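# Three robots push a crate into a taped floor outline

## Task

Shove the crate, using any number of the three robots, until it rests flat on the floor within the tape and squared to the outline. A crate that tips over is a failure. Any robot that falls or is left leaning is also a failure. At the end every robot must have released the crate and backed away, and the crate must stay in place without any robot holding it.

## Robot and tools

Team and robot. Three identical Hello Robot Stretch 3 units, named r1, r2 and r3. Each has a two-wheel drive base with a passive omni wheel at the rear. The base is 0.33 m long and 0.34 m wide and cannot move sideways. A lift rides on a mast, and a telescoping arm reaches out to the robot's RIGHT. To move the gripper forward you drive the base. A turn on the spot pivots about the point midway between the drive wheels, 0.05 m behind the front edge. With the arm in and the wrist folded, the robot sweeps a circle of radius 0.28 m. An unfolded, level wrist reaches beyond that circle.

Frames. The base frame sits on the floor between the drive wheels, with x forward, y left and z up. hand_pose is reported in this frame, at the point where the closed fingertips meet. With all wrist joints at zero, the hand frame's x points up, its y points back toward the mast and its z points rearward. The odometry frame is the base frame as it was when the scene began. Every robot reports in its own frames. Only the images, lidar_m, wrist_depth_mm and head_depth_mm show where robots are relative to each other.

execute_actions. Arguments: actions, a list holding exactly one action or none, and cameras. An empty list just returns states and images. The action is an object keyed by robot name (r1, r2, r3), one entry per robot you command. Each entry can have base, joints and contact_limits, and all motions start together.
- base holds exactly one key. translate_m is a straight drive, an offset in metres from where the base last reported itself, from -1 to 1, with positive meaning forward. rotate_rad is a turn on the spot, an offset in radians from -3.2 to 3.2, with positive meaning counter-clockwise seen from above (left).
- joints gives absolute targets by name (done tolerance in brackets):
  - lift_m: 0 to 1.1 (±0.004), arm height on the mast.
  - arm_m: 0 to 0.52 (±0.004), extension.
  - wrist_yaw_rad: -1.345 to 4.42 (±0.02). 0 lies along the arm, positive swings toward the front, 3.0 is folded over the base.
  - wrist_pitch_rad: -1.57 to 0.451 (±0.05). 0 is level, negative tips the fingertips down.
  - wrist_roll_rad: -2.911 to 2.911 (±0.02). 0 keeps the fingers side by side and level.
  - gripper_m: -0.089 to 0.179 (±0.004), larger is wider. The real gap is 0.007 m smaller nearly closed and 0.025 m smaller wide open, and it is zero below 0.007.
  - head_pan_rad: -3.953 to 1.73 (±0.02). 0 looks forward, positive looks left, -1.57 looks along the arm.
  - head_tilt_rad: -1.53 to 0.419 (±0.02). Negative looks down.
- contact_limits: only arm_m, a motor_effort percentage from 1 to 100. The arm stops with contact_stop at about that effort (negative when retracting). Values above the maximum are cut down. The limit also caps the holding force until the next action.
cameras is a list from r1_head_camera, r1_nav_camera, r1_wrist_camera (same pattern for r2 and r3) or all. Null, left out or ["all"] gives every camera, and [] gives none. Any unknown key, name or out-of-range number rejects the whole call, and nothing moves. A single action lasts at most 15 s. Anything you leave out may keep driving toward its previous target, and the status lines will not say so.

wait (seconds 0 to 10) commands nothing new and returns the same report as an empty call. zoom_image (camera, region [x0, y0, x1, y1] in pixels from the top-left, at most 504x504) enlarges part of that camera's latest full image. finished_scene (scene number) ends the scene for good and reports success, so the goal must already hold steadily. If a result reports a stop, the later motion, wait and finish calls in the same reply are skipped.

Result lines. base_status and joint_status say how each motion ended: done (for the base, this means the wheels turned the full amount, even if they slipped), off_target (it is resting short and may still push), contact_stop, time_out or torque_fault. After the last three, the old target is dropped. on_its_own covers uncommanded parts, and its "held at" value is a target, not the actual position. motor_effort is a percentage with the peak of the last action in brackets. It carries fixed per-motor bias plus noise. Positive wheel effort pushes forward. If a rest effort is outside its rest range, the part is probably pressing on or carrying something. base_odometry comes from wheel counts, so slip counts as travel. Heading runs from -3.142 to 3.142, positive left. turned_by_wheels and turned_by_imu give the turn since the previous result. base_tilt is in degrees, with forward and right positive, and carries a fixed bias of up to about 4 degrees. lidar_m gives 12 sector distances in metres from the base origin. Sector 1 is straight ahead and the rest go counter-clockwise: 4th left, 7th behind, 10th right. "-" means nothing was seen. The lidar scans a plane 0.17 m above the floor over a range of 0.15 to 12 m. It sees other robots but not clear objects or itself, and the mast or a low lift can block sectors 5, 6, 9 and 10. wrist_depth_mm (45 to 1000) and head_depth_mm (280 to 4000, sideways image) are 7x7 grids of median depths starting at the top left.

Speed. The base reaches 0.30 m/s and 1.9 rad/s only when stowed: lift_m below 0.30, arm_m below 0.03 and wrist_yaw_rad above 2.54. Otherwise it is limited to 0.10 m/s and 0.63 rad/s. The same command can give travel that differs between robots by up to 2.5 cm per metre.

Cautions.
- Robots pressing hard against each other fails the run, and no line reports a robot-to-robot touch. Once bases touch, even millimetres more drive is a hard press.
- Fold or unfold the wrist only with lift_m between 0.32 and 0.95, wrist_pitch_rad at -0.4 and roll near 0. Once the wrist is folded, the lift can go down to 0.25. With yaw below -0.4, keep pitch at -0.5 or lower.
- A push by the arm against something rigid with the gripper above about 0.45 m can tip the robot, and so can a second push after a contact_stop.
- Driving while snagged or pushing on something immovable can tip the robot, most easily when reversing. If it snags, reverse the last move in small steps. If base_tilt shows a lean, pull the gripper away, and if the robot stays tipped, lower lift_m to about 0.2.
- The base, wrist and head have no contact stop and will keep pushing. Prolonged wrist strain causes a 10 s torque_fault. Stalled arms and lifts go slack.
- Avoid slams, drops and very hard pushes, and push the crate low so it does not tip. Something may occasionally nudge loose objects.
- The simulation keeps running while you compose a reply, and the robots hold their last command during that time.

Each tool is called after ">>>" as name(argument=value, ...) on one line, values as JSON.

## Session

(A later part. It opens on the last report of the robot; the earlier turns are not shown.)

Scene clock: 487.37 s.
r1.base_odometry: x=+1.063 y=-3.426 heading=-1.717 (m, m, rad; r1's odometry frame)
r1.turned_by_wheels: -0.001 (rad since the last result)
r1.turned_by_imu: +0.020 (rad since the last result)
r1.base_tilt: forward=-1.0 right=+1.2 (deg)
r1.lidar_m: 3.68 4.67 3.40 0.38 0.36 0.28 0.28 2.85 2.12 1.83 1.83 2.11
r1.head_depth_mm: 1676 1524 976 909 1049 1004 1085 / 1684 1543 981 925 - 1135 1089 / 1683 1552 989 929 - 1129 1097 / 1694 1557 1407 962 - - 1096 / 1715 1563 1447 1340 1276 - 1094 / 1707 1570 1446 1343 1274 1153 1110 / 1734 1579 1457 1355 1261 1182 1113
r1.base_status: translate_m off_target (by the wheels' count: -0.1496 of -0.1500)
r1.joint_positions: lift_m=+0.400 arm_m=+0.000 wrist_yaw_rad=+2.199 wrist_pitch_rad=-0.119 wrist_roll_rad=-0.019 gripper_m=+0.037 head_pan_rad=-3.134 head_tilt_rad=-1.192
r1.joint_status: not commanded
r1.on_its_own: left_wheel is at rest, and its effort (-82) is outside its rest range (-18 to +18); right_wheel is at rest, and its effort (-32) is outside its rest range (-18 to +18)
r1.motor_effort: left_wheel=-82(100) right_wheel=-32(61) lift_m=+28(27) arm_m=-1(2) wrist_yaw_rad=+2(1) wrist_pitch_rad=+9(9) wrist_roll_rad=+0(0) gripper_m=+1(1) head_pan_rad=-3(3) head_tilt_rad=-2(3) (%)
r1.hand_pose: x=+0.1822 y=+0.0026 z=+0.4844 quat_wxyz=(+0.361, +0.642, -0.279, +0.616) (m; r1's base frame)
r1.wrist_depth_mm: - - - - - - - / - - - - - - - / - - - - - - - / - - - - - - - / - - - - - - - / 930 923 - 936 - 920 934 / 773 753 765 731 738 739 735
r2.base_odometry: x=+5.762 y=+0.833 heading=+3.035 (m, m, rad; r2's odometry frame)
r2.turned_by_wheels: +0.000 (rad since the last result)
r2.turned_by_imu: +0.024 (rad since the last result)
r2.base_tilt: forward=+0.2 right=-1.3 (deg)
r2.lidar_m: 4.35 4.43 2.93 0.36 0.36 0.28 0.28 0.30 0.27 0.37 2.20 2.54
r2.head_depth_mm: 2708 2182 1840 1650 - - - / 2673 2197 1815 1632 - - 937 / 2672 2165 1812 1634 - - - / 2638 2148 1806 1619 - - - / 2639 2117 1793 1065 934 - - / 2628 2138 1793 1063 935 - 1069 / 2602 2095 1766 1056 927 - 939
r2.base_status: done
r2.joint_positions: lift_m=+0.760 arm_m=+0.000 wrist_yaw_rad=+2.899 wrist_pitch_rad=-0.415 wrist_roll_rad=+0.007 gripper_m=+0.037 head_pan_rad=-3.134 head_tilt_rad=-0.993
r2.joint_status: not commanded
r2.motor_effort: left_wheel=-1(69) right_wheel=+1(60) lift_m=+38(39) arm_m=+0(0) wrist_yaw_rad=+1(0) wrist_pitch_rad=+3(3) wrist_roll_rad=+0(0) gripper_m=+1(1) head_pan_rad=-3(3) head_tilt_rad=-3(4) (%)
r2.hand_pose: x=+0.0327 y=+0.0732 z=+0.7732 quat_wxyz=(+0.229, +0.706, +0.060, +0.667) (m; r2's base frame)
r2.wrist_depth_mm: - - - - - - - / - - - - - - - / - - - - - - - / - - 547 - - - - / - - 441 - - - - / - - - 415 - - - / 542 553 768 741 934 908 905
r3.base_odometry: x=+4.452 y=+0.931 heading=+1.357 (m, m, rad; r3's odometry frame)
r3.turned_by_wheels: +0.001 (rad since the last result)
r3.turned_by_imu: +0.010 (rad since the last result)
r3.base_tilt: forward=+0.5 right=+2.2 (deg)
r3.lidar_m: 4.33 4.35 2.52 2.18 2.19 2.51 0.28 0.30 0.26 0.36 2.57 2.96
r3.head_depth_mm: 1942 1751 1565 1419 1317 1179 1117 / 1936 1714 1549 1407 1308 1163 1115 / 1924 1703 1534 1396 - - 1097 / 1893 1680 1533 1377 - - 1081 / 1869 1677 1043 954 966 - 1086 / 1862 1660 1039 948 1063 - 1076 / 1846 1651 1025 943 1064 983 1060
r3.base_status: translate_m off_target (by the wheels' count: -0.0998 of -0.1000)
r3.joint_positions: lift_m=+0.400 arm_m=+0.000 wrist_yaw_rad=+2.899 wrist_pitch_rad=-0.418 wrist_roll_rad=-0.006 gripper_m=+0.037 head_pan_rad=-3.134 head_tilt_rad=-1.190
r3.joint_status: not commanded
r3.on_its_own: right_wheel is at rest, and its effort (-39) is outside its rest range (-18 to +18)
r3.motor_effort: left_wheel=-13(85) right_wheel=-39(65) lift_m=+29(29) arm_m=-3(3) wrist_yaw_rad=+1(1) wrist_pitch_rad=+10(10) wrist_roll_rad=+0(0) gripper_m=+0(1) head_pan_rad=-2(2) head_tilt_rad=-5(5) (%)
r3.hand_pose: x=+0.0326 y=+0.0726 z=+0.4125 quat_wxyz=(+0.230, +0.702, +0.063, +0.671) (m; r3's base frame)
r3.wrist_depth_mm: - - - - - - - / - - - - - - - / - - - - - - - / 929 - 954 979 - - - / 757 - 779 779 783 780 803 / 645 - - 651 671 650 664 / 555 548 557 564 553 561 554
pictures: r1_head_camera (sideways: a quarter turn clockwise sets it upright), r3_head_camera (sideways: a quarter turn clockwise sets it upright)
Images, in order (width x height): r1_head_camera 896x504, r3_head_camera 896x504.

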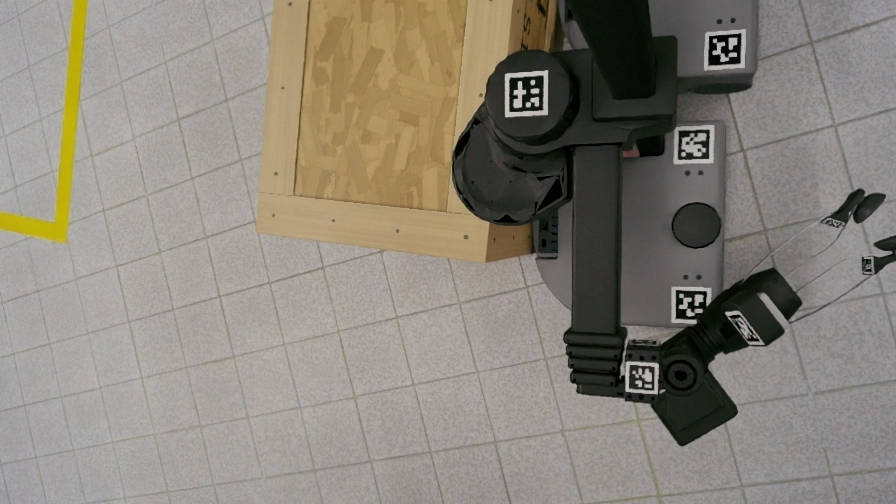

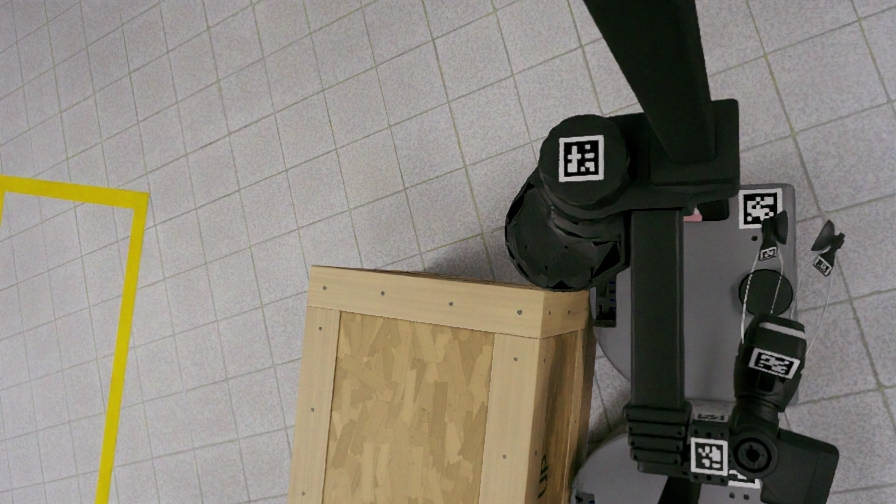

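>>> execute_actions(actions=[{"r2":{"base":{"translate_m":0.015}},"r1":{"base":{"translate_m":0.015}},"r3":{"base":{"translate_m":0.015}}}], cameras=[])

>>> execute_actions(actions=[{"r2":{"base":{"rotate_rad":-0.296}},"r1":{"base":{"rotate_rad":-0.283}},"r3":{"base":{"rotate_rad":-0.27}}}], cameras=["r3_head_camera","r1_head_camera"])

>>> execute_actions(actions=[{"r2":{"base":{"translate_m":0.2}},"r1":{"base":{"translate_m":0.2}},"r3":{"base":{"translate_m":0.2}}}], cameras=[])

>>> execute_actions(actions=[{"r2":{"base":{"rotate_rad":0.192}},"r1":{"base":{"rotate_rad":0.188}},"r3":{"base":{"rotate_rad":0.19}}}], cameras=[])

>>> execute_actions(actions=[{"r2":{"base":{"translate_m":-0.2}},"r1":{"base":{"translate_m":-0.2}},"r3":{"base":{"translate_m":-0.2}}}], cameras=["r3_head_camera","r1_head_camera"])

Scene clock: 498.87 s.
r1.base_odometry: x=+1.061 y=-3.441 heading=-1.717 (m, m, rad; r1's odometry frame)
r1.turned_by_wheels: +0.000 (rad since the last result)
r1.turned_by_imu: +0.001 (rad since the last result)
r1.base_tilt: forward=-1.0 right=+1.2 (deg)
r1.lidar_m: 3.69 4.66 3.39 0.38 0.38 0.30 0.29 2.86 2.11 1.83 1.83 2.12
r1.head_depth_mm: 1668 1526 979 912 1092 1007 1084 / 1682 1539 984 923 - 1138 1092 / 1683 1548 991 928 - 1137 1095 / 1697 1553 1403 992 - - 1101 / 1716 1560 1443 1341 1273 - 1097 / 1725 1580 1448 1351 1269 1155 1108 / 1734 1587 1458 1353 1270 1187 1111
r1.base_status: done
r1.joint_positions: lift_m=+0.400 arm_m=+0.000 wrist_yaw_rad=+2.199 wrist_pitch_rad=-0.119 wrist_roll_rad=-0.019 gripper_m=+0.037 head_pan_rad=-3.134 head_tilt_rad=-1.192
r1.joint_status: not commanded
r1.motor_effort: left_wheel=+0(78) right_wheel=+0(32) lift_m=+27(27) arm_m=+0(1) wrist_yaw_rad=+2(0) wrist_pitch_rad=+9(9) wrist_roll_rad=+0(0) gripper_m=+1(0) head_pan_rad=-3(3) head_tilt_rad=-2(2) (%)
r1.hand_pose: x=+0.1822 y=+0.0026 z=+0.4844 quat_wxyz=(+0.361, +0.642, -0.279, +0.616) (m; r1's base frame)
r1.wrist_depth_mm: - - - - - - - / - - - - - - - / - - - - - - - / - - - - - - - / - - - - - - - / 957 939 - 944 - 932 972 / 746 750 747 768 753 766 752
r2.base_odometry: x=+5.747 y=+0.835 heading=+3.035 (m, m, rad; r2's odometry frame)
r2.turned_by_wheels: +0.000 (rad since the last result)
r2.turned_by_imu: +0.001 (rad since the last result)
r2.base_tilt: forward=+0.2 right=-1.3 (deg)
r2.lidar_m: 4.34 4.44 2.94 0.36 0.38 0.30 0.29 0.31 0.27 0.37 2.20 2.53
r2.head_depth_mm: 2723 2203 1837 1653 - - - / 2720 2176 1826 1629 - - 937 / 2692 2173 1810 1631 - - - / 2686 2157 1814 1607 - - - / 2671 2149 1792 1061 937 - - / 2599 2117 1768 1057 930 - 1071 / 2579 2115 1755 1053 929 - 938
r2.base_status: done
r2.joint_positions: lift_m=+0.760 arm_m=+0.000 wrist_yaw_rad=+2.899 wrist_pitch_rad=-0.415 wrist_roll_rad=+0.007 gripper_m=+0.037 head_pan_rad=-3.134 head_tilt_rad=-0.993
r2.joint_status: not commanded
r2.motor_effort: left_wheel=-1(3) right_wheel=+1(5) lift_m=+38(39) arm_m=+0(0) wrist_yaw_rad=+1(0) wrist_pitch_rad=+3(3) wrist_roll_rad=+0(0) gripper_m=+0(0) head_pan_rad=-3(4) head_tilt_rad=-4(4) (%)
r2.hand_pose: x=+0.0327 y=+0.0732 z=+0.7732 quat_wxyz=(+0.229, +0.706, +0.060, +0.667) (m; r2's base frame)
r2.wrist_depth_mm: - - - - - - - / - - - - - - - / - - - - - - - / - - 559 - - - - / - - 437 - - - - / - - - 418 - - - / 545 565 764 758 914 920 928
r3.base_odometry: x=+4.456 y=+0.946 heading=+1.357 (m, m, rad; r3's odometry frame)
r3.turned_by_wheels: +0.000 (rad since the last result)
r3.turned_by_imu: +0.001 (rad since the last result)
r3.base_tilt: forward=+0.5 right=+2.2 (deg)
r3.lidar_m: 4.31 4.32 2.53 2.19 2.19 2.51 0.29 0.31 0.26 0.36 2.57 2.94
r3.head_depth_mm: 1953 1730 1546 1417 1322 1178 1113 / 1952 1707 1562 1405 1303 1164 1109 / 1917 1712 1538 1403 - - 1103 / 1896 1699 1532 1374 - - 1078 / 1899 1690 1043 951 1018 - 1078 / 1844 1665 1041 951 1133 - 1075 / 1856 1649 1032 939 1079 985 1059
r3.base_status: done
r3.joint_positions: lift_m=+0.400 arm_m=+0.000 wrist_yaw_rad=+2.899 wrist_pitch_rad=-0.418 wrist_roll_rad=-0.006 gripper_m=+0.037 head_pan_rad=-3.135 head_tilt_rad=-1.190
r3.joint_status: not commanded
r3.motor_effort: left_wheel=-1(11) right_wheel=+1(35) lift_m=+28(28) arm_m=-3(3) wrist_yaw_rad=+1(1) wrist_pitch_rad=+10(10) wrist_roll_rad=+0(0) gripper_m=+1(0) head_pan_rad=-1(2) head_tilt_rad=-5(5) (%)
r3.hand_pose: x=+0.0326 y=+0.0726 z=+0.4125 quat_wxyz=(+0.230, +0.702, +0.063, +0.671) (m; r3's base frame)
r3.wrist_depth_mm: - - - - - - - / - - - - - - - / - - - - - - - / 953 - 990 968 - - - / 751 - 798 785 798 775 806 / 644 - - 644 685 645 657 / 557 549 556 566 545 549 563
pictures: none
No camera images: the call's "cameras" was empty. Leave "cameras" out to get every camera's image.

Scene clock: 500.33 s.
r1.base_odometry: x=+1.061 y=-3.441 heading=-2.000 (m, m, rad; r1's odometry frame)
r1.turned_by_wheels: -0.283 (rad since the last result)
r1.turned_by_imu: -0.286 (rad since the last result)
r1.base_tilt: forward=-1.0 right=+1.1 (deg)
r1.lidar_m: 2.54 4.65 4.29 0.38 0.51 0.33 0.29 0.29 2.65 1.91 1.83 1.89
r1.head_depth_mm: 1665 1530 981 934 1095 1136 1083 / 1673 1535 983 932 - 1138 1090 / 1685 1547 984 929 - 1134 1092 / 1694 1558 996 928 - - 1096 / 1710 1563 1009 969 1274 - 1094 / 1728 1577 1453 1343 1266 1162 1111 / 1733 1595 1462 1351 1258 1182 1113
r1.base_status: done
r1.joint_positions: lift_m=+0.400 arm_m=+0.000 wrist_yaw_rad=+2.199 wrist_pitch_rad=-0.119 wrist_roll_rad=-0.019 gripper_m=+0.037 head_pan_rad=-3.134 head_tilt_rad=-1.192
r1.joint_status: not commanded
r1.motor_effort: left_wheel=+2(8) right_wheel=-2(5) lift_m=+28(28) arm_m=-1(1) wrist_yaw_rad=+1(2) wrist_pitch_rad=+9(9) wrist_roll_rad=+0(0) gripper_m=+1(0) head_pan_rad=-3(4) head_tilt_rad=-2(2) (%)
r1.hand_pose: x=+0.1822 y=+0.0026 z=+0.4844 quat_wxyz=(+0.361, +0.642, -0.279, +0.616) (m; r1's base frame)
r1.wrist_depth_mm: - - - - - - - / - - - - - - - / - - - - - - - / - - - - - - - / - - - - - - - / 973 928 - 957 - 939 978 / 745 756 759 750 729 745 766
r2.base_odometry: x=+5.747 y=+0.835 heading=+2.739 (m, m, rad; r2's odometry frame)
r2.turned_by_wheels: -0.296 (rad since the last result)
r2.turned_by_imu: -0.292 (rad since the last result)
r2.base_tilt: forward=+0.2 right=-1.3 (deg)
r2.lidar_m: 2.99 4.44 3.75 0.36 0.38 0.33 0.29 0.29 0.35 0.25 0.39 2.25
r2.head_depth_mm: 2651 2186 1827 1666 - - - / 2739 2163 1817 1628 - - 991 / 2697 2177 1827 1636 - - - / 2636 2151 1800 1361 - - - / 2622 2128 1789 1065 935 - - / 2629 2116 1787 1059 932 - 1098 / 2568 2096 1773 1055 926 - 961
r2.base_status: done
r2.joint_positions: lift_m=+0.760 arm_m=+0.000 wrist_yaw_rad=+2.899 wrist_pitch_rad=-0.415 wrist_roll_rad=+0.007 gripper_m=+0.037 head_pan_rad=-3.134 head_tilt_rad=-0.993
r2.joint_status: not commanded
r2.motor_effort: left_wheel=+1(5) right_wheel=-2(6) lift_m=+39(37) arm_m=+0(0) wrist_yaw_rad=+1(1) wrist_pitch_rad=+3(3) wrist_roll_rad=+0(0) gripper_m=+0(1) head_pan_rad=-3(4) head_tilt_rad=-3(4) (%)
r2.hand_pose: x=+0.0327 y=+0.0732 z=+0.7732 quat_wxyz=(+0.229, +0.706, +0.060, +0.667) (m; r2's base frame)
r2.wrist_depth_mm: - - - - - - - / - - - - - - - / - - - - - - - / - - - - - - - / - - - - - - - / - 344 - - - - - / 979 913 376 928 910 925 895
r3.base_odometry: x=+4.456 y=+0.946 heading=+1.087 (m, m, rad; r3's odometry frame)
r3.turned_by_wheels: -0.270 (rad since the last result)
r3.turned_by_imu: -0.271 (rad since the last result)
r3.base_tilt: forward=+0.5 right=+2.2 (deg)
r3.lidar_m: 3.56 4.32 3.16 2.28 2.19 2.25 0.32 0.29 0.36 0.23 0.38 2.65
r3.head_depth_mm: 1949 1749 1555 1422 1314 1175 1117 / 1937 1723 1553 1410 1306 1162 1110 / 1923 1714 1542 1401 - - 1100 / 1900 1690 1522 1389 - - 1084 / 1876 1679 1516 1376 1274 - 1080 / 1864 1667 1468 950 967 - 1080 / 1849 1640 1037 942 922 1030 1047
r3.base_status: done
r3.joint_positions: lift_m=+0.400 arm_m=+0.000 wrist_yaw_rad=+2.899 wrist_pitch_rad=-0.418 wrist_roll_rad=-0.006 gripper_m=+0.037 head_pan_rad=-3.135 head_tilt_rad=-1.190
r3.joint_status: not commanded
r3.motor_effort: left_wheel=+2(8) right_wheel=-2(5) lift_m=+29(29) arm_m=-3(3) wrist_yaw_rad=+1(0) wrist_pitch_rad=+10(10) wrist_roll_rad=+0(0) gripper_m=+0(1) head_pan_rad=-2(2) head_tilt_rad=-5(5) (%)
r3.hand_pose: x=+0.0326 y=+0.0726 z=+0.4125 quat_wxyz=(+0.230, +0.702, +0.063, +0.671) (m; r3's base frame)
r3.wrist_depth_mm: - - - - - - - / - - - - - - - / - - - - - - - / 955 - 980 970 - - - / 761 - 798 767 775 801 787 / 635 - - 669 667 656 668 / 555 558 557 565 536 569 570
pictures: r1_head_camera (sideways: a quarter turn clockwise sets it upright), r3_head_camera (sideways: a quarter turn clockwise sets it upright)
Images, in order (width x height): r1_head_camera 896x504, r3_head_camera 896x504.

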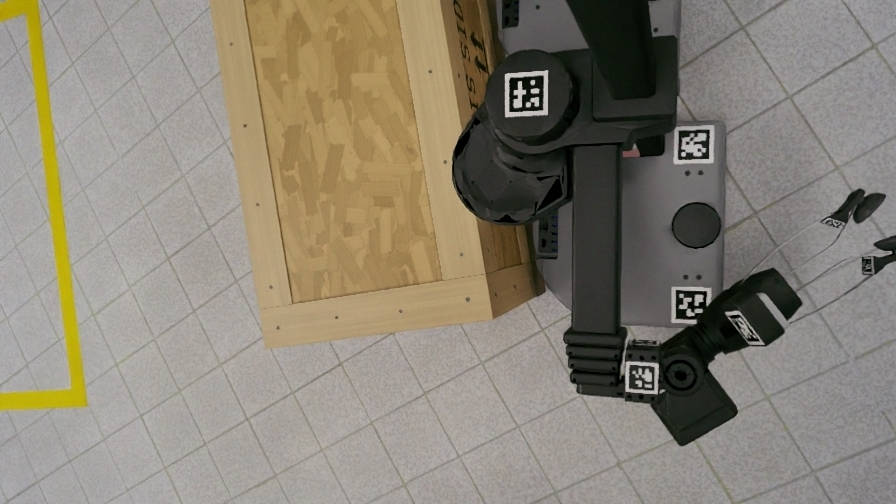

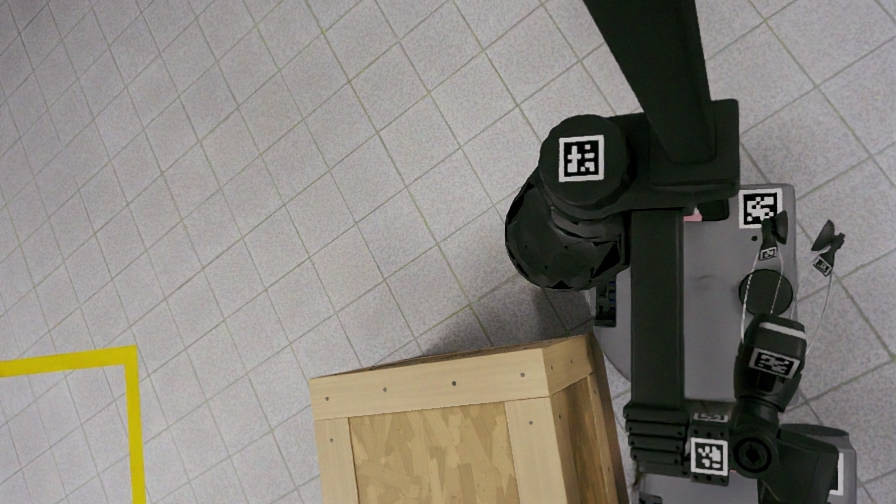

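Scene clock: 503.70 s.
r1.base_odometry: x=+0.978 y=-3.623 heading=-1.999 (m, m, rad; r1's odometry frame)
r1.turned_by_wheels: +0.000 (rad since the last result)
r1.turned_by_imu: +0.002 (rad since the last result)
r1.base_tilt: forward=-1.0 right=+1.2 (deg)
r1.lidar_m: 2.39 4.47 4.43 0.37 0.54 0.54 0.49 0.49 2.50 1.80 1.72 1.78
r1.head_depth_mm: 1672 1058 1007 1296 1094 1142 1082 / 1675 1064 1007 1301 - 1139 1091 / 1687 1071 1006 1287 - 1132 1097 / 1699 1078 1009 1297 - - 1099 / 1710 1516 1394 1338 1275 - 1095 / 1722 1572 1448 1350 1267 1155 1109 / 1733 1580 1455 1355 1264 1181 1110
r1.base_status: done
r1.joint_positions: lift_m=+0.400 arm_m=+0.000 wrist_yaw_rad=+2.199 wrist_pitch_rad=-0.119 wrist_roll_rad=-0.019 gripper_m=+0.037 head_pan_rad=-3.134 head_tilt_rad=-1.192
r1.joint_status: not commanded
r1.motor_effort: left_wheel=+2(9) right_wheel=-2(2) lift_m=+27(28) arm_m=-1(1) wrist_yaw_rad=+2(2) wrist_pitch_rad=+9(9) wrist_roll_rad=+0(0) gripper_m=+0(0) head_pan_rad=-3(3) head_tilt_rad=-3(3) (%)
r1.hand_pose: x=+0.1822 y=+0.0026 z=+0.4844 quat_wxyz=(+0.361, +0.642, -0.279, +0.616) (m; r1's base frame)
r1.wrist_depth_mm: - - - - - - - / - - - - - - - / - - - - - - - / - - - - - - - / - - - - - - - / 942 952 - 942 - 983 906 / 759 745 764 753 721 750 761
r2.base_odometry: x=+5.563 y=+0.913 heading=+2.739 (m, m, rad; r2's odometry frame)
r2.turned_by_wheels: +0.000 (rad since the last result)
r2.turned_by_imu: +0.001 (rad since the last result)
r2.base_tilt: forward=+0.2 right=-1.3 (deg)
r2.lidar_m: 2.85 4.27 3.89 0.36 0.38 0.54 0.49 0.49 0.59 0.25 0.38 2.14
r2.head_depth_mm: 2692 2187 1817 1653 - - - / 2722 2190 1824 1632 - - 997 / 2687 2160 1817 1131 - - - / 2656 2165 1801 1116 - - - / 2654 2138 1786 1063 1138 - - / 2605 2152 1781 1060 1065 - 1100 / 2614 2098 1782 1055 1000 - 955
r2.base_status: done
r2.joint_positions: lift_m=+0.760 arm_m=+0.000 wrist_yaw_rad=+2.899 wrist_pitch_rad=-0.415 wrist_roll_rad=+0.007 gripper_m=+0.037 head_pan_rad=-3.134 head_tilt_rad=-0.993
r2.joint_status: not commanded
r2.motor_effort: left_wheel=+1(6) right_wheel=-2(2) lift_m=+39(39) arm_m=+0(0) wrist_yaw_rad=+1(1) wrist_pitch_rad=+3(3) wrist_roll_rad=+0(0) gripper_m=+0(0) head_pan_rad=-3(4) head_tilt_rad=-3(3) (%)
r2.hand_pose: x=+0.0327 y=+0.0732 z=+0.7732 quat_wxyz=(+0.229, +0.706, +0.060, +0.667) (m; r2's base frame)
r2.wrist_depth_mm: - - - - - - - / - - - - - - - / - - - - - - - / - - - - - - - / - - - - - - - / - 344 - - - - - / 951 949 378 946 921 895 901
r3.base_odometry: x=+4.549 y=+1.123 heading=+1.087 (m, m, rad; r3's odometry frame)
r3.turned_by_wheels: +0.000 (rad since the last result)
r3.turned_by_imu: +0.001 (rad since the last result)
r3.base_tilt: forward=+0.5 right=+2.2 (deg)
r3.lidar_m: 3.43 4.16 3.30 2.39 2.30 2.36 0.49 0.49 0.59 0.24 0.38 2.55
r3.head_depth_mm: 1960 1730 1559 1420 1319 1179 1110 / 1940 1728 1542 1404 1299 1164 1104 / 1917 1714 1543 1405 - - 1107 / 1905 1689 1527 1391 - - 1074 / 1887 1680 1519 1355 1292 - 1078 / 1861 1671 1038 1049 1267 - 1082 / 1846 1658 1039 1006 1258 1022 1045
r3.base_status: done
r3.joint_positions: lift_m=+0.400 arm_m=+0.000 wrist_yaw_rad=+2.899 wrist_pitch_rad=-0.418 wrist_roll_rad=-0.006 gripper_m=+0.037 head_pan_rad=-3.135 head_tilt_rad=-1.190
r3.joint_status: not commanded
r3.motor_effort: left_wheel=+2(10) right_wheel=-2(3) lift_m=+28(28) arm_m=-4(3) wrist_yaw_rad=+1(1) wrist_pitch_rad=+9(10) wrist_roll_rad=+0(0) gripper_m=+1(0) head_pan_rad=-1(2) head_tilt_rad=-6(5) (%)
r3.hand_pose: x=+0.0326 y=+0.0726 z=+0.4125 quat_wxyz=(+0.230, +0.702, +0.063, +0.671) (m; r3's base frame)
r3.wrist_depth_mm: - - - - - - - / - - - - - - - / - - - - - - - / 946 - 942 945 - - - / 761 - 794 756 792 783 791 / 637 - - 637 687 657 671 / 553 556 560 560 547 563 563
pictures: none
No camera images: the call's "cameras" was empty. Leave "cameras" out to get every camera's image.

Scene clock: 504.93 s.
r1.base_odometry: x=+0.978 y=-3.623 heading=-1.812 (m, m, rad; r1's odometry frame)
r1.turned_by_wheels: +0.188 (rad since the last result)
r1.turned_by_imu: +0.190 (rad since the last result)
r1.base_tilt: forward=-1.1 right=+1.2 (deg)
r1.lidar_m: 2.99 4.48 3.77 0.37 0.69 0.51 0.49 3.03 2.12 1.73 1.72 1.90
r1.head_depth_mm: 1660 1056 986 1275 1144 1016 1086 / 1679 1066 995 1236 - 1134 1089 / 1694 1074 999 1240 - 1136 1097 / 1691 1537 1023 1322 - - 1098 / 1709 1561 1448 1341 1274 - 1093 / 1722 1574 1454 1348 1273 1155 1108 / 1726 1582 1455 1352 1265 1182 1112
r1.base_status: done
r1.joint_positions: lift_m=+0.400 arm_m=+0.000 wrist_yaw_rad=+2.199 wrist_pitch_rad=-0.119 wrist_roll_rad=-0.019 gripper_m=+0.037 head_pan_rad=-3.134 head_tilt_rad=-1.192
r1.joint_status: not commanded
r1.motor_effort: left_wheel=-2(8) right_wheel=+3(5) lift_m=+28(27) arm_m=-1(1) wrist_yaw_rad=+0(1) wrist_pitch_rad=+9(9) wrist_roll_rad=+0(0) gripper_m=-1(0) head_pan_rad=-3(3) head_tilt_rad=-3(2) (%)
r1.hand_pose: x=+0.1822 y=+0.0026 z=+0.4844 quat_wxyz=(+0.361, +0.642, -0.279, +0.616) (m; r1's base frame)
r1.wrist_depth_mm: - - - - - - - / - - - - - - - / - - - - - - - / - - - - - - - / - - - - - - - / 957 949 - 929 - 919 954 / 770 750 771 735 740 770 770
r2.base_odometry: x=+5.563 y=+0.913 heading=+2.931 (m, m, rad; r2's odometry frame)
r2.turned_by_wheels: +0.192 (rad since the last result)
r2.turned_by_imu: +0.190 (rad since the last result)
r2.base_tilt: forward=+0.2 right=-1.3 (deg)
r2.lidar_m: 3.53 4.27 3.27 0.36 2.66 0.51 0.49 0.50 0.26 0.26 2.09 2.28
r2.head_depth_mm: 2749 2187 1823 1659 - - - / 2697 2164 1828 1126 - - 938 / 2707 2173 1815 1136 - - - / 2660 2157 1795 1117 - - - / 2672 2129 1791 1062 1147 - - / 2610 2117 1776 1064 1133 - 1083 / 2600 2121 1777 1057 1124 - 960
r2.base_status: done
r2.joint_positions: lift_m=+0.760 arm_m=+0.000 wrist_yaw_rad=+2.899 wrist_pitch_rad=-0.415 wrist_roll_rad=+0.007 gripper_m=+0.037 head_pan_rad=-3.134 head_tilt_rad=-0.993
r2.joint_status: not commanded
r2.motor_effort: left_wheel=-2(6) right_wheel=+3(6) lift_m=+39(39) arm_m=+0(0) wrist_yaw_rad=+1(0) wrist_pitch_rad=+3(3) wrist_roll_rad=+0(0) gripper_m=+0(0) head_pan_rad=-3(3) head_tilt_rad=-4(3) (%)
r2.hand_pose: x=+0.0327 y=+0.0732 z=+0.7732 quat_wxyz=(+0.229, +0.706, +0.060, +0.667) (m; r2's base frame)
r2.wrist_depth_mm: - - - - - - - / - - - - - - - / - - - - - - - / - - 607 - - - - / - - 695 - - - - / - - - - - - - / 998 962 758 907 914 908 878
r3.base_odometry: x=+4.549 y=+1.123 heading=+1.277 (m, m, rad; r3's odometry frame)
r3.turned_by_wheels: +0.190 (rad since the last result)
r3.turned_by_imu: +0.191 (rad since the last result)
r3.base_tilt: forward=+0.5 right=+2.2 (deg)
r3.lidar_m: 4.16 4.15 2.78 2.30 2.29 2.53 0.49 0.51 0.25 0.25 2.46 2.72
r3.head_depth_mm: 1959 1725 1561 1414 1315 1171 1112 / 1942 1715 1552 1409 1305 1163 1108 / 1917 1689 1539 1397 - - 1100 / 1909 1694 1511 1374 - - 1085 / 1889 1672 1047 1116 1286 - 1074 / 1873 1663 1039 1110 1268 - 1079 / 1846 1645 1035 1117 1253 1025 1056
r3.base_status: done
r3.joint_positions: lift_m=+0.400 arm_m=+0.000 wrist_yaw_rad=+2.899 wrist_pitch_rad=-0.418 wrist_roll_rad=-0.006 gripper_m=+0.037 head_pan_rad=-3.135 head_tilt_rad=-1.190
r3.joint_status: not commanded
r3.motor_effort: left_wheel=-3(8) right_wheel=+3(6) lift_m=+29(28) arm_m=-3(3) wrist_yaw_rad=+1(1) wrist_pitch_rad=+10(10) wrist_roll_rad=+0(0) gripper_m=+0(1) head_pan_rad=-1(1) head_tilt_rad=-5(5) (%)
r3.hand_pose: x=+0.0326 y=+0.0726 z=+0.4125 quat_wxyz=(+0.230, +0.702, +0.063, +0.671) (m; r3's base frame)
r3.wrist_depth_mm: - - - - - - - / - - - - - - - / - - - - - - - / 923 - 935 974 - - - / 755 - 822 787 781 802 804 / 629 - - 649 676 667 656 / 549 546 557 560 543 574 565
pictures: none
No camera images: the call's "cameras" was empty. Leave "cameras" out to get every camera's image.

Scene clock: 508.37 s.
r1.base_odometry: x=+1.025 y=-3.429 heading=-1.812 (m, m, rad; r1's odometry frame)
r1.turned_by_wheels: +0.000 (rad since the last result)
r1.turned_by_imu: -0.001 (rad since the last result)
r1.base_tilt: forward=-1.1 right=+1.1 (deg)
r1.lidar_m: 3.13 4.66 3.66 0.38 0.41 0.30 0.29 2.84 2.20 1.80 1.79 1.98
r1.head_depth_mm: 1666 1531 978 918 1095 1017 1084 / 1678 1547 982 924 - 1134 1091 / 1689 1540 984 931 - 1138 1097 / 1695 1562 1392 947 - - 1098 / 1703 1563 1437 1349 1274 - 1093 / 1708 1576 1449 1347 1268 1154 1108 / 1732 1582 1458 1357 1261 1177 1113
r1.base_status: done
r1.joint_positions: lift_m=+0.400 arm_m=+0.000 wrist_yaw_rad=+2.199 wrist_pitch_rad=-0.119 wrist_roll_rad=-0.019 gripper_m=+0.037 head_pan_rad=-3.134 head_tilt_rad=-1.192
r1.joint_status: not commanded
r1.motor_effort: left_wheel=-2(9) right_wheel=+3(3) lift_m=+27(27) arm_m=-1(1) wrist_yaw_rad=+1(1) wrist_pitch_rad=+9(9) wrist_roll_rad=+0(1) gripper_m=+2(1) head_pan_rad=-3(3) head_tilt_rad=-2(2) (%)
r1.hand_pose: x=+0.1822 y=+0.0026 z=+0.4844 quat_wxyz=(+0.361, +0.642, -0.279, +0.616) (m; r1's base frame)
r1.wrist_depth_mm: - - - - - - - / - - - - - - - / - - - - - - - / - - - - - - - / - - - - - - - / 935 956 - 937 - 922 923 / 728 751 762 755 739 759 764
r2.base_odometry: x=+5.759 y=+0.871 heading=+2.931 (m, m, rad; r2's odometry frame)
r2.turned_by_wheels: +0.000 (rad since the last result)
r2.turned_by_imu: +0.000 (rad since the last result)
r2.base_tilt: forward=+0.2 right=-1.3 (deg)
r2.lidar_m: 3.64 4.44 3.16 0.36 0.41 0.30 0.29 0.30 0.27 0.26 2.16 2.37
r2.head_depth_mm: 2749 2192 1831 1651 - - - / 2694 2174 1827 1632 - - 933 / 2667 2166 1807 1626 - - - / 2657 2151 1789 1611 - - - / 2657 2124 1794 1063 936 - - / 2663 2118 1793 1057 930 - 1083 / 2592 2108 1771 1052 927 - 962
r2.base_status: done
r2.joint_positions: lift_m=+0.760 arm_m=+0.000 wrist_yaw_rad=+2.899 wrist_pitch_rad=-0.415 wrist_roll_rad=+0.007 gripper_m=+0.037 head_pan_rad=-3.134 head_tilt_rad=-0.993
r2.joint_status: not commanded
r2.motor_effort: left_wheel=-2(6) right_wheel=+2(4) lift_m=+39(39) arm_m=+0(1) wrist_yaw_rad=+0(1) wrist_pitch_rad=+3(3) wrist_roll_rad=+0(0) gripper_m=+0(0) head_pan_rad=-3(3) head_tilt_rad=-3(4) (%)
r2.hand_pose: x=+0.0327 y=+0.0732 z=+0.7732 quat_wxyz=(+0.229, +0.706, +0.060, +0.667) (m; r2's base frame)
r2.wrist_depth_mm: - - - - - - - / - - - - - - - / - - - - - - - / - - 624 - - - - / - - 695 - - - - / - - - - - - - / 546 588 721 888 924 922 889
r3.base_odometry: x=+4.491 y=+0.932 heading=+1.277 (m, m, rad; r3's odometry frame)
r3.turned_by_wheels: +0.000 (rad since the last result)
r3.turned_by_imu: +0.001 (rad since the last result)
r3.base_tilt: forward=+0.5 right=+2.2 (deg)
r3.lidar_m: 4.38 4.34 2.70 2.23 2.22 2.44 0.29 0.30 0.25 0.25 2.54 2.79
r3.head_depth_mm: 1953 1737 1569 1414 1324 1183 1115 / 1937 1712 1544 1415 1311 1161 1106 / 1922 1710 1531 1397 - - 1092 / 1908 1699 1523 1374 - - 1072 / 1877 1672 1046 952 993 - 1080 / 1869 1672 1037 947 1059 - 1075 / 1832 1662 1034 942 1059 1025 1062
r3.base_status: done
r3.joint_positions: lift_m=+0.400 arm_m=+0.000 wrist_yaw_rad=+2.899 wrist_pitch_rad=-0.418 wrist_roll_rad=-0.006 gripper_m=+0.037 head_pan_rad=-3.135 head_tilt_rad=-1.190
r3.joint_status: not commanded
r3.motor_effort: left_wheel=-3(8) right_wheel=+3(4) lift_m=+29(29) arm_m=-3(3) wrist_yaw_rad=+1(1) wrist_pitch_rad=+10(10) wrist_roll_rad=+0(0) gripper_m=+1(0) head_pan_rad=-2(2) head_tilt_rad=-5(5) (%)
r3.hand_pose: x=+0.0326 y=+0.0726 z=+0.4125 quat_wxyz=(+0.230, +0.702, +0.063, +0.671) (m; r3's base frame)
r3.wrist_depth_mm: - - - - - - - / - - - - - - - / - - - - - - - / 944 - 949 962 - - - / 762 - 765 769 797 799 792 / 626 - - 640 692 652 656 / 547 547 549 557 549 548 563
pictures: r1_head_camera (sideways: a quarter turn clockwise sets it upright), r3_head_camera (sideways: a quarter turn clockwise sets it upright)
Images, in order (width x height): r1_head_camera 896x504, r3_head_camera 896x504.

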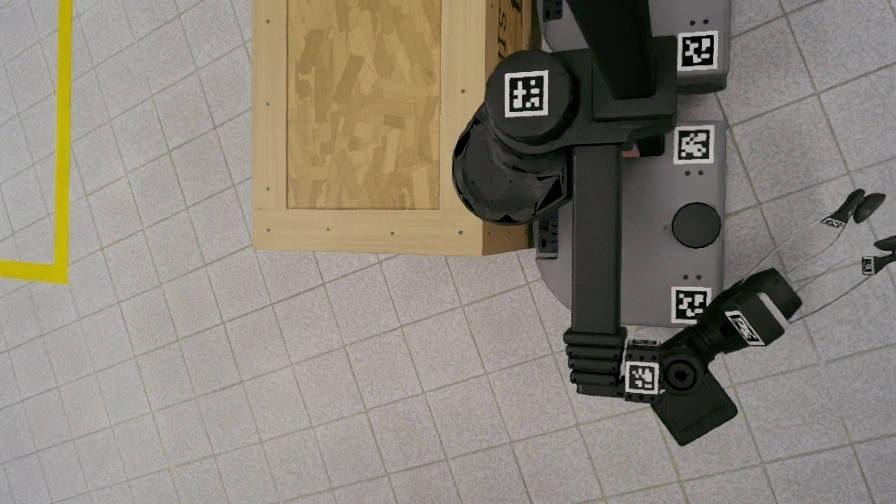

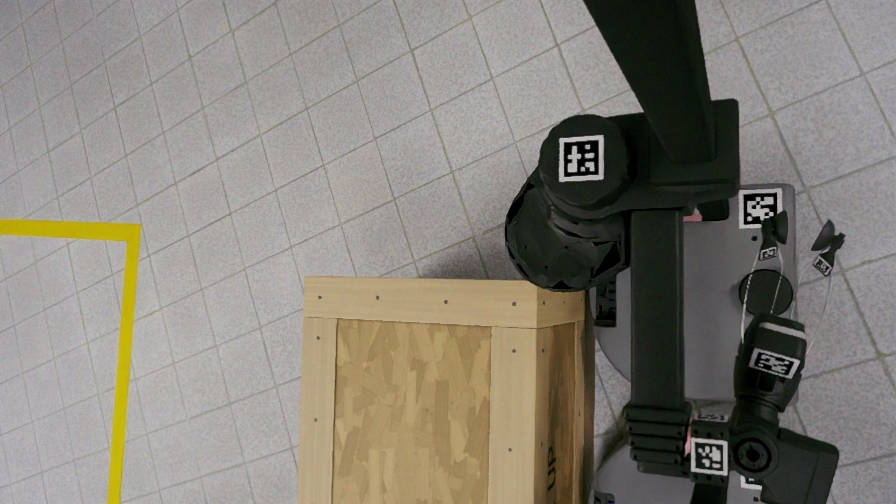

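>>> execute_actions(actions=[{"r2":{"base":{"translate_m":-0.25}},"r1":{"base":{"translate_m":-0.255}},"r3":{"base":{"translate_m":-0.245}}}], cameras=["r3_head_camera","r1_head_camera"])

Scene clock: 514.40 s.
r1.base_odometry: x=+1.086 y=-3.182 heading=-1.812 (m, m, rad; r1's odometry frame)
r1.turned_by_wheels: +0.000 (rad since the last result)
r1.turned_by_imu: +0.004 (rad since the last result)
r1.base_tilt: forward=-1.1 right=+1.2 (deg)
r1.lidar_m: 3.27 4.90 3.53 0.38 0.38 0.29 0.28 2.62 2.31 1.89 1.88 2.08
r1.head_depth_mm: 1673 1540 981 912 1083 1015 1084 / 1670 1534 986 921 - 1136 1090 / 1678 1551 988 930 - 1136 1100 / 1694 1565 1406 960 - - 1098 / 1706 1564 1444 1337 1275 - 1096 / 1728 1576 1451 1346 1274 1163 1109 / 1734 1585 1454 1353 1263 1177 1113
r1.base_status: translate_m off_target (by the wheels' count: -0.2546 of -0.2550)
r1.joint_positions: lift_m=+0.400 arm_m=+0.000 wrist_yaw_rad=+2.199 wrist_pitch_rad=-0.119 wrist_roll_rad=-0.019 gripper_m=+0.037 head_pan_rad=-3.135 head_tilt_rad=-1.192
r1.joint_status: not commanded
r1.on_its_own: left_wheel is at rest, and its effort (-61) is outside its rest range (-18 to +18); right_wheel is at rest, and its effort (-44) is outside its rest range (-18 to +18)
r1.motor_effort: left_wheel=-61(79) right_wheel=-44(49) lift_m=+28(28) arm_m=-1(1) wrist_yaw_rad=+1(1) wrist_pitch_rad=+9(9) wrist_roll_rad=+0(0) gripper_m=+1(1) head_pan_rad=-3(3) head_tilt_rad=-3(2) (%)
r1.hand_pose: x=+0.1822 y=+0.0027 z=+0.4845 quat_wxyz=(+0.361, +0.642, -0.279, +0.616) (m; r1's base frame)
r1.wrist_depth_mm: - - - - - - - / - - - - - - - / - - - - - - - / - - - - - - - / - - - - - - - / 939 970 - 935 - 948 911 / 754 769 754 768 743 747 773
r2.base_odometry: x=+6.003 y=+0.819 heading=+2.931 (m, m, rad; r2's odometry frame)
r2.turned_by_wheels: +0.001 (rad since the last result)
r2.turned_by_imu: +0.012 (rad since the last result)
r2.base_tilt: forward=+0.3 right=-1.3 (deg)
r2.lidar_m: 3.86 4.66 3.01 0.36 0.38 0.28 0.28 0.29 0.27 0.27 2.25 2.48
r2.head_depth_mm: 2727 2185 1836 1656 - - - / 2723 2183 1828 1632 - - 940 / 2665 2165 1808 1640 - - - / 2681 2149 1799 1620 - - - / 2624 2130 1782 1066 939 - - / 2644 2103 1772 1060 930 - 1083 / 2587 2113 1771 1054 928 - 966
r2.base_status: translate_m off_target (by the wheels' count: -0.2498 of -0.2500)
r2.joint_positions: lift_m=+0.760 arm_m=+0.000 wrist_yaw_rad=+2.899 wrist_pitch_rad=-0.416 wrist_roll_rad=+0.007 gripper_m=+0.037 head_pan_rad=-3.134 head_tilt_rad=-0.993
r2.joint_status: not commanded
r2.on_its_own: right_wheel is at rest, and its effort (-40) is outside its rest range (-18 to +18)
r2.motor_effort: left_wheel=-12(38) right_wheel=-40(54) lift_m=+38(38) arm_m=+1(0) wrist_yaw_rad=+0(0) wrist_pitch_rad=+3(3) wrist_roll_rad=+0(0) gripper_m=+0(0) head_pan_rad=-4(4) head_tilt_rad=-4(3) (%)
r2.hand_pose: x=+0.0326 y=+0.0731 z=+0.7731 quat_wxyz=(+0.229, +0.706, +0.061, +0.667) (m; r2's base frame)
r2.wrist_depth_mm: - - - - - - - / - - - - - - - / - - - - - - - / - - 572 - - - - / - - 465 - - - - / - - - - - - - / 544 568 748 881 938 901 881
r3.base_odometry: x=+4.420 y=+0.697 heading=+1.277 (m, m, rad; r3's odometry frame)
r3.turned_by_wheels: +0.001 (rad since the last result)
r3.turned_by_imu: +0.006 (rad since the last result)
r3.base_tilt: forward=+0.5 right=+2.2 (deg)
r3.lidar_m: 4.54 4.55 2.60 2.15 2.14 2.36 0.28 0.29 0.25 0.25 2.62 2.89
r3.head_depth_mm: 1939 1738 1564 1412 1323 1177 1114 / 1931 1737 1555 1407 1317 1164 1109 / 1920 1718 1527 1396 - - 1104 / 1911 1698 1528 1377 - - 1082 / 1886 1688 1048 951 960 - 1084 / 1863 1673 1042 949 1079 - 1077 / 1852 1649 1031 945 1059 1004 1063
r3.base_status: translate_m off_target (by the wheels' count: -0.2447 of -0.2450)
r3.joint_positions: lift_m=+0.400 arm_m=+0.000 wrist_yaw_rad=+2.900 wrist_pitch_rad=-0.418 wrist_roll_rad=-0.006 gripper_m=+0.037 head_pan_rad=-3.135 head_tilt_rad=-1.190
r3.joint_status: not commanded
r3.on_its_own: left_wheel is at rest, and its effort (-27) is outside its rest range (-18 to +18); right_wheel is at rest, and its effort (-50) is outside its rest range (-18 to +18)
r3.motor_effort: left_wheel=-27(100) right_wheel=-50(74) lift_m=+28(29) arm_m=-2(2) wrist_yaw_rad=+0(2) wrist_pitch_rad=+10(10) wrist_roll_rad=+0(0) gripper_m=+1(1) head_pan_rad=-1(2) head_tilt_rad=-5(5) (%)
r3.hand_pose: x=+0.0325 y=+0.0726 z=+0.4125 quat_wxyz=(+0.229, +0.702, +0.063, +0.671) (m; r3's base frame)
r3.wrist_depth_mm: - - - - - - - / - - - - - - - / - - - - - - - / 939 - 938 996 - - - / 750 - 761 769 776 799 794 / 631 - - 651 676 644 653 / 550 553 549 561 549 564 560
pictures: r1_head_camera (sideways: a quarter turn clockwise sets it upright), r3_head_camera (sideways: a quarter turn clockwise sets it upright)
Images, in order (width x height): r1_head_camera 896x504, r3_head_camera 896x504.

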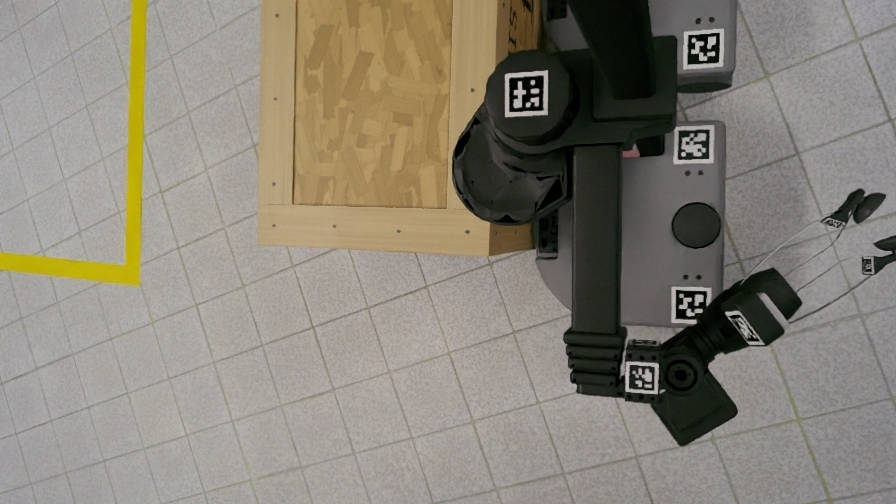

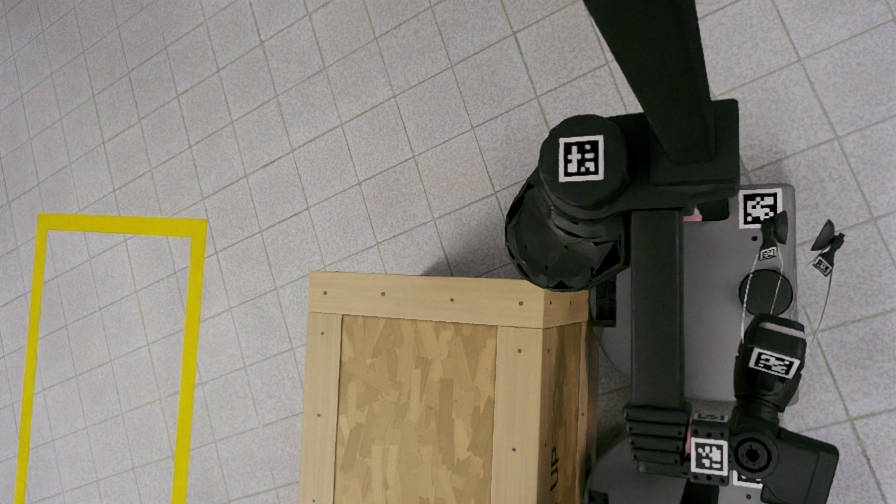

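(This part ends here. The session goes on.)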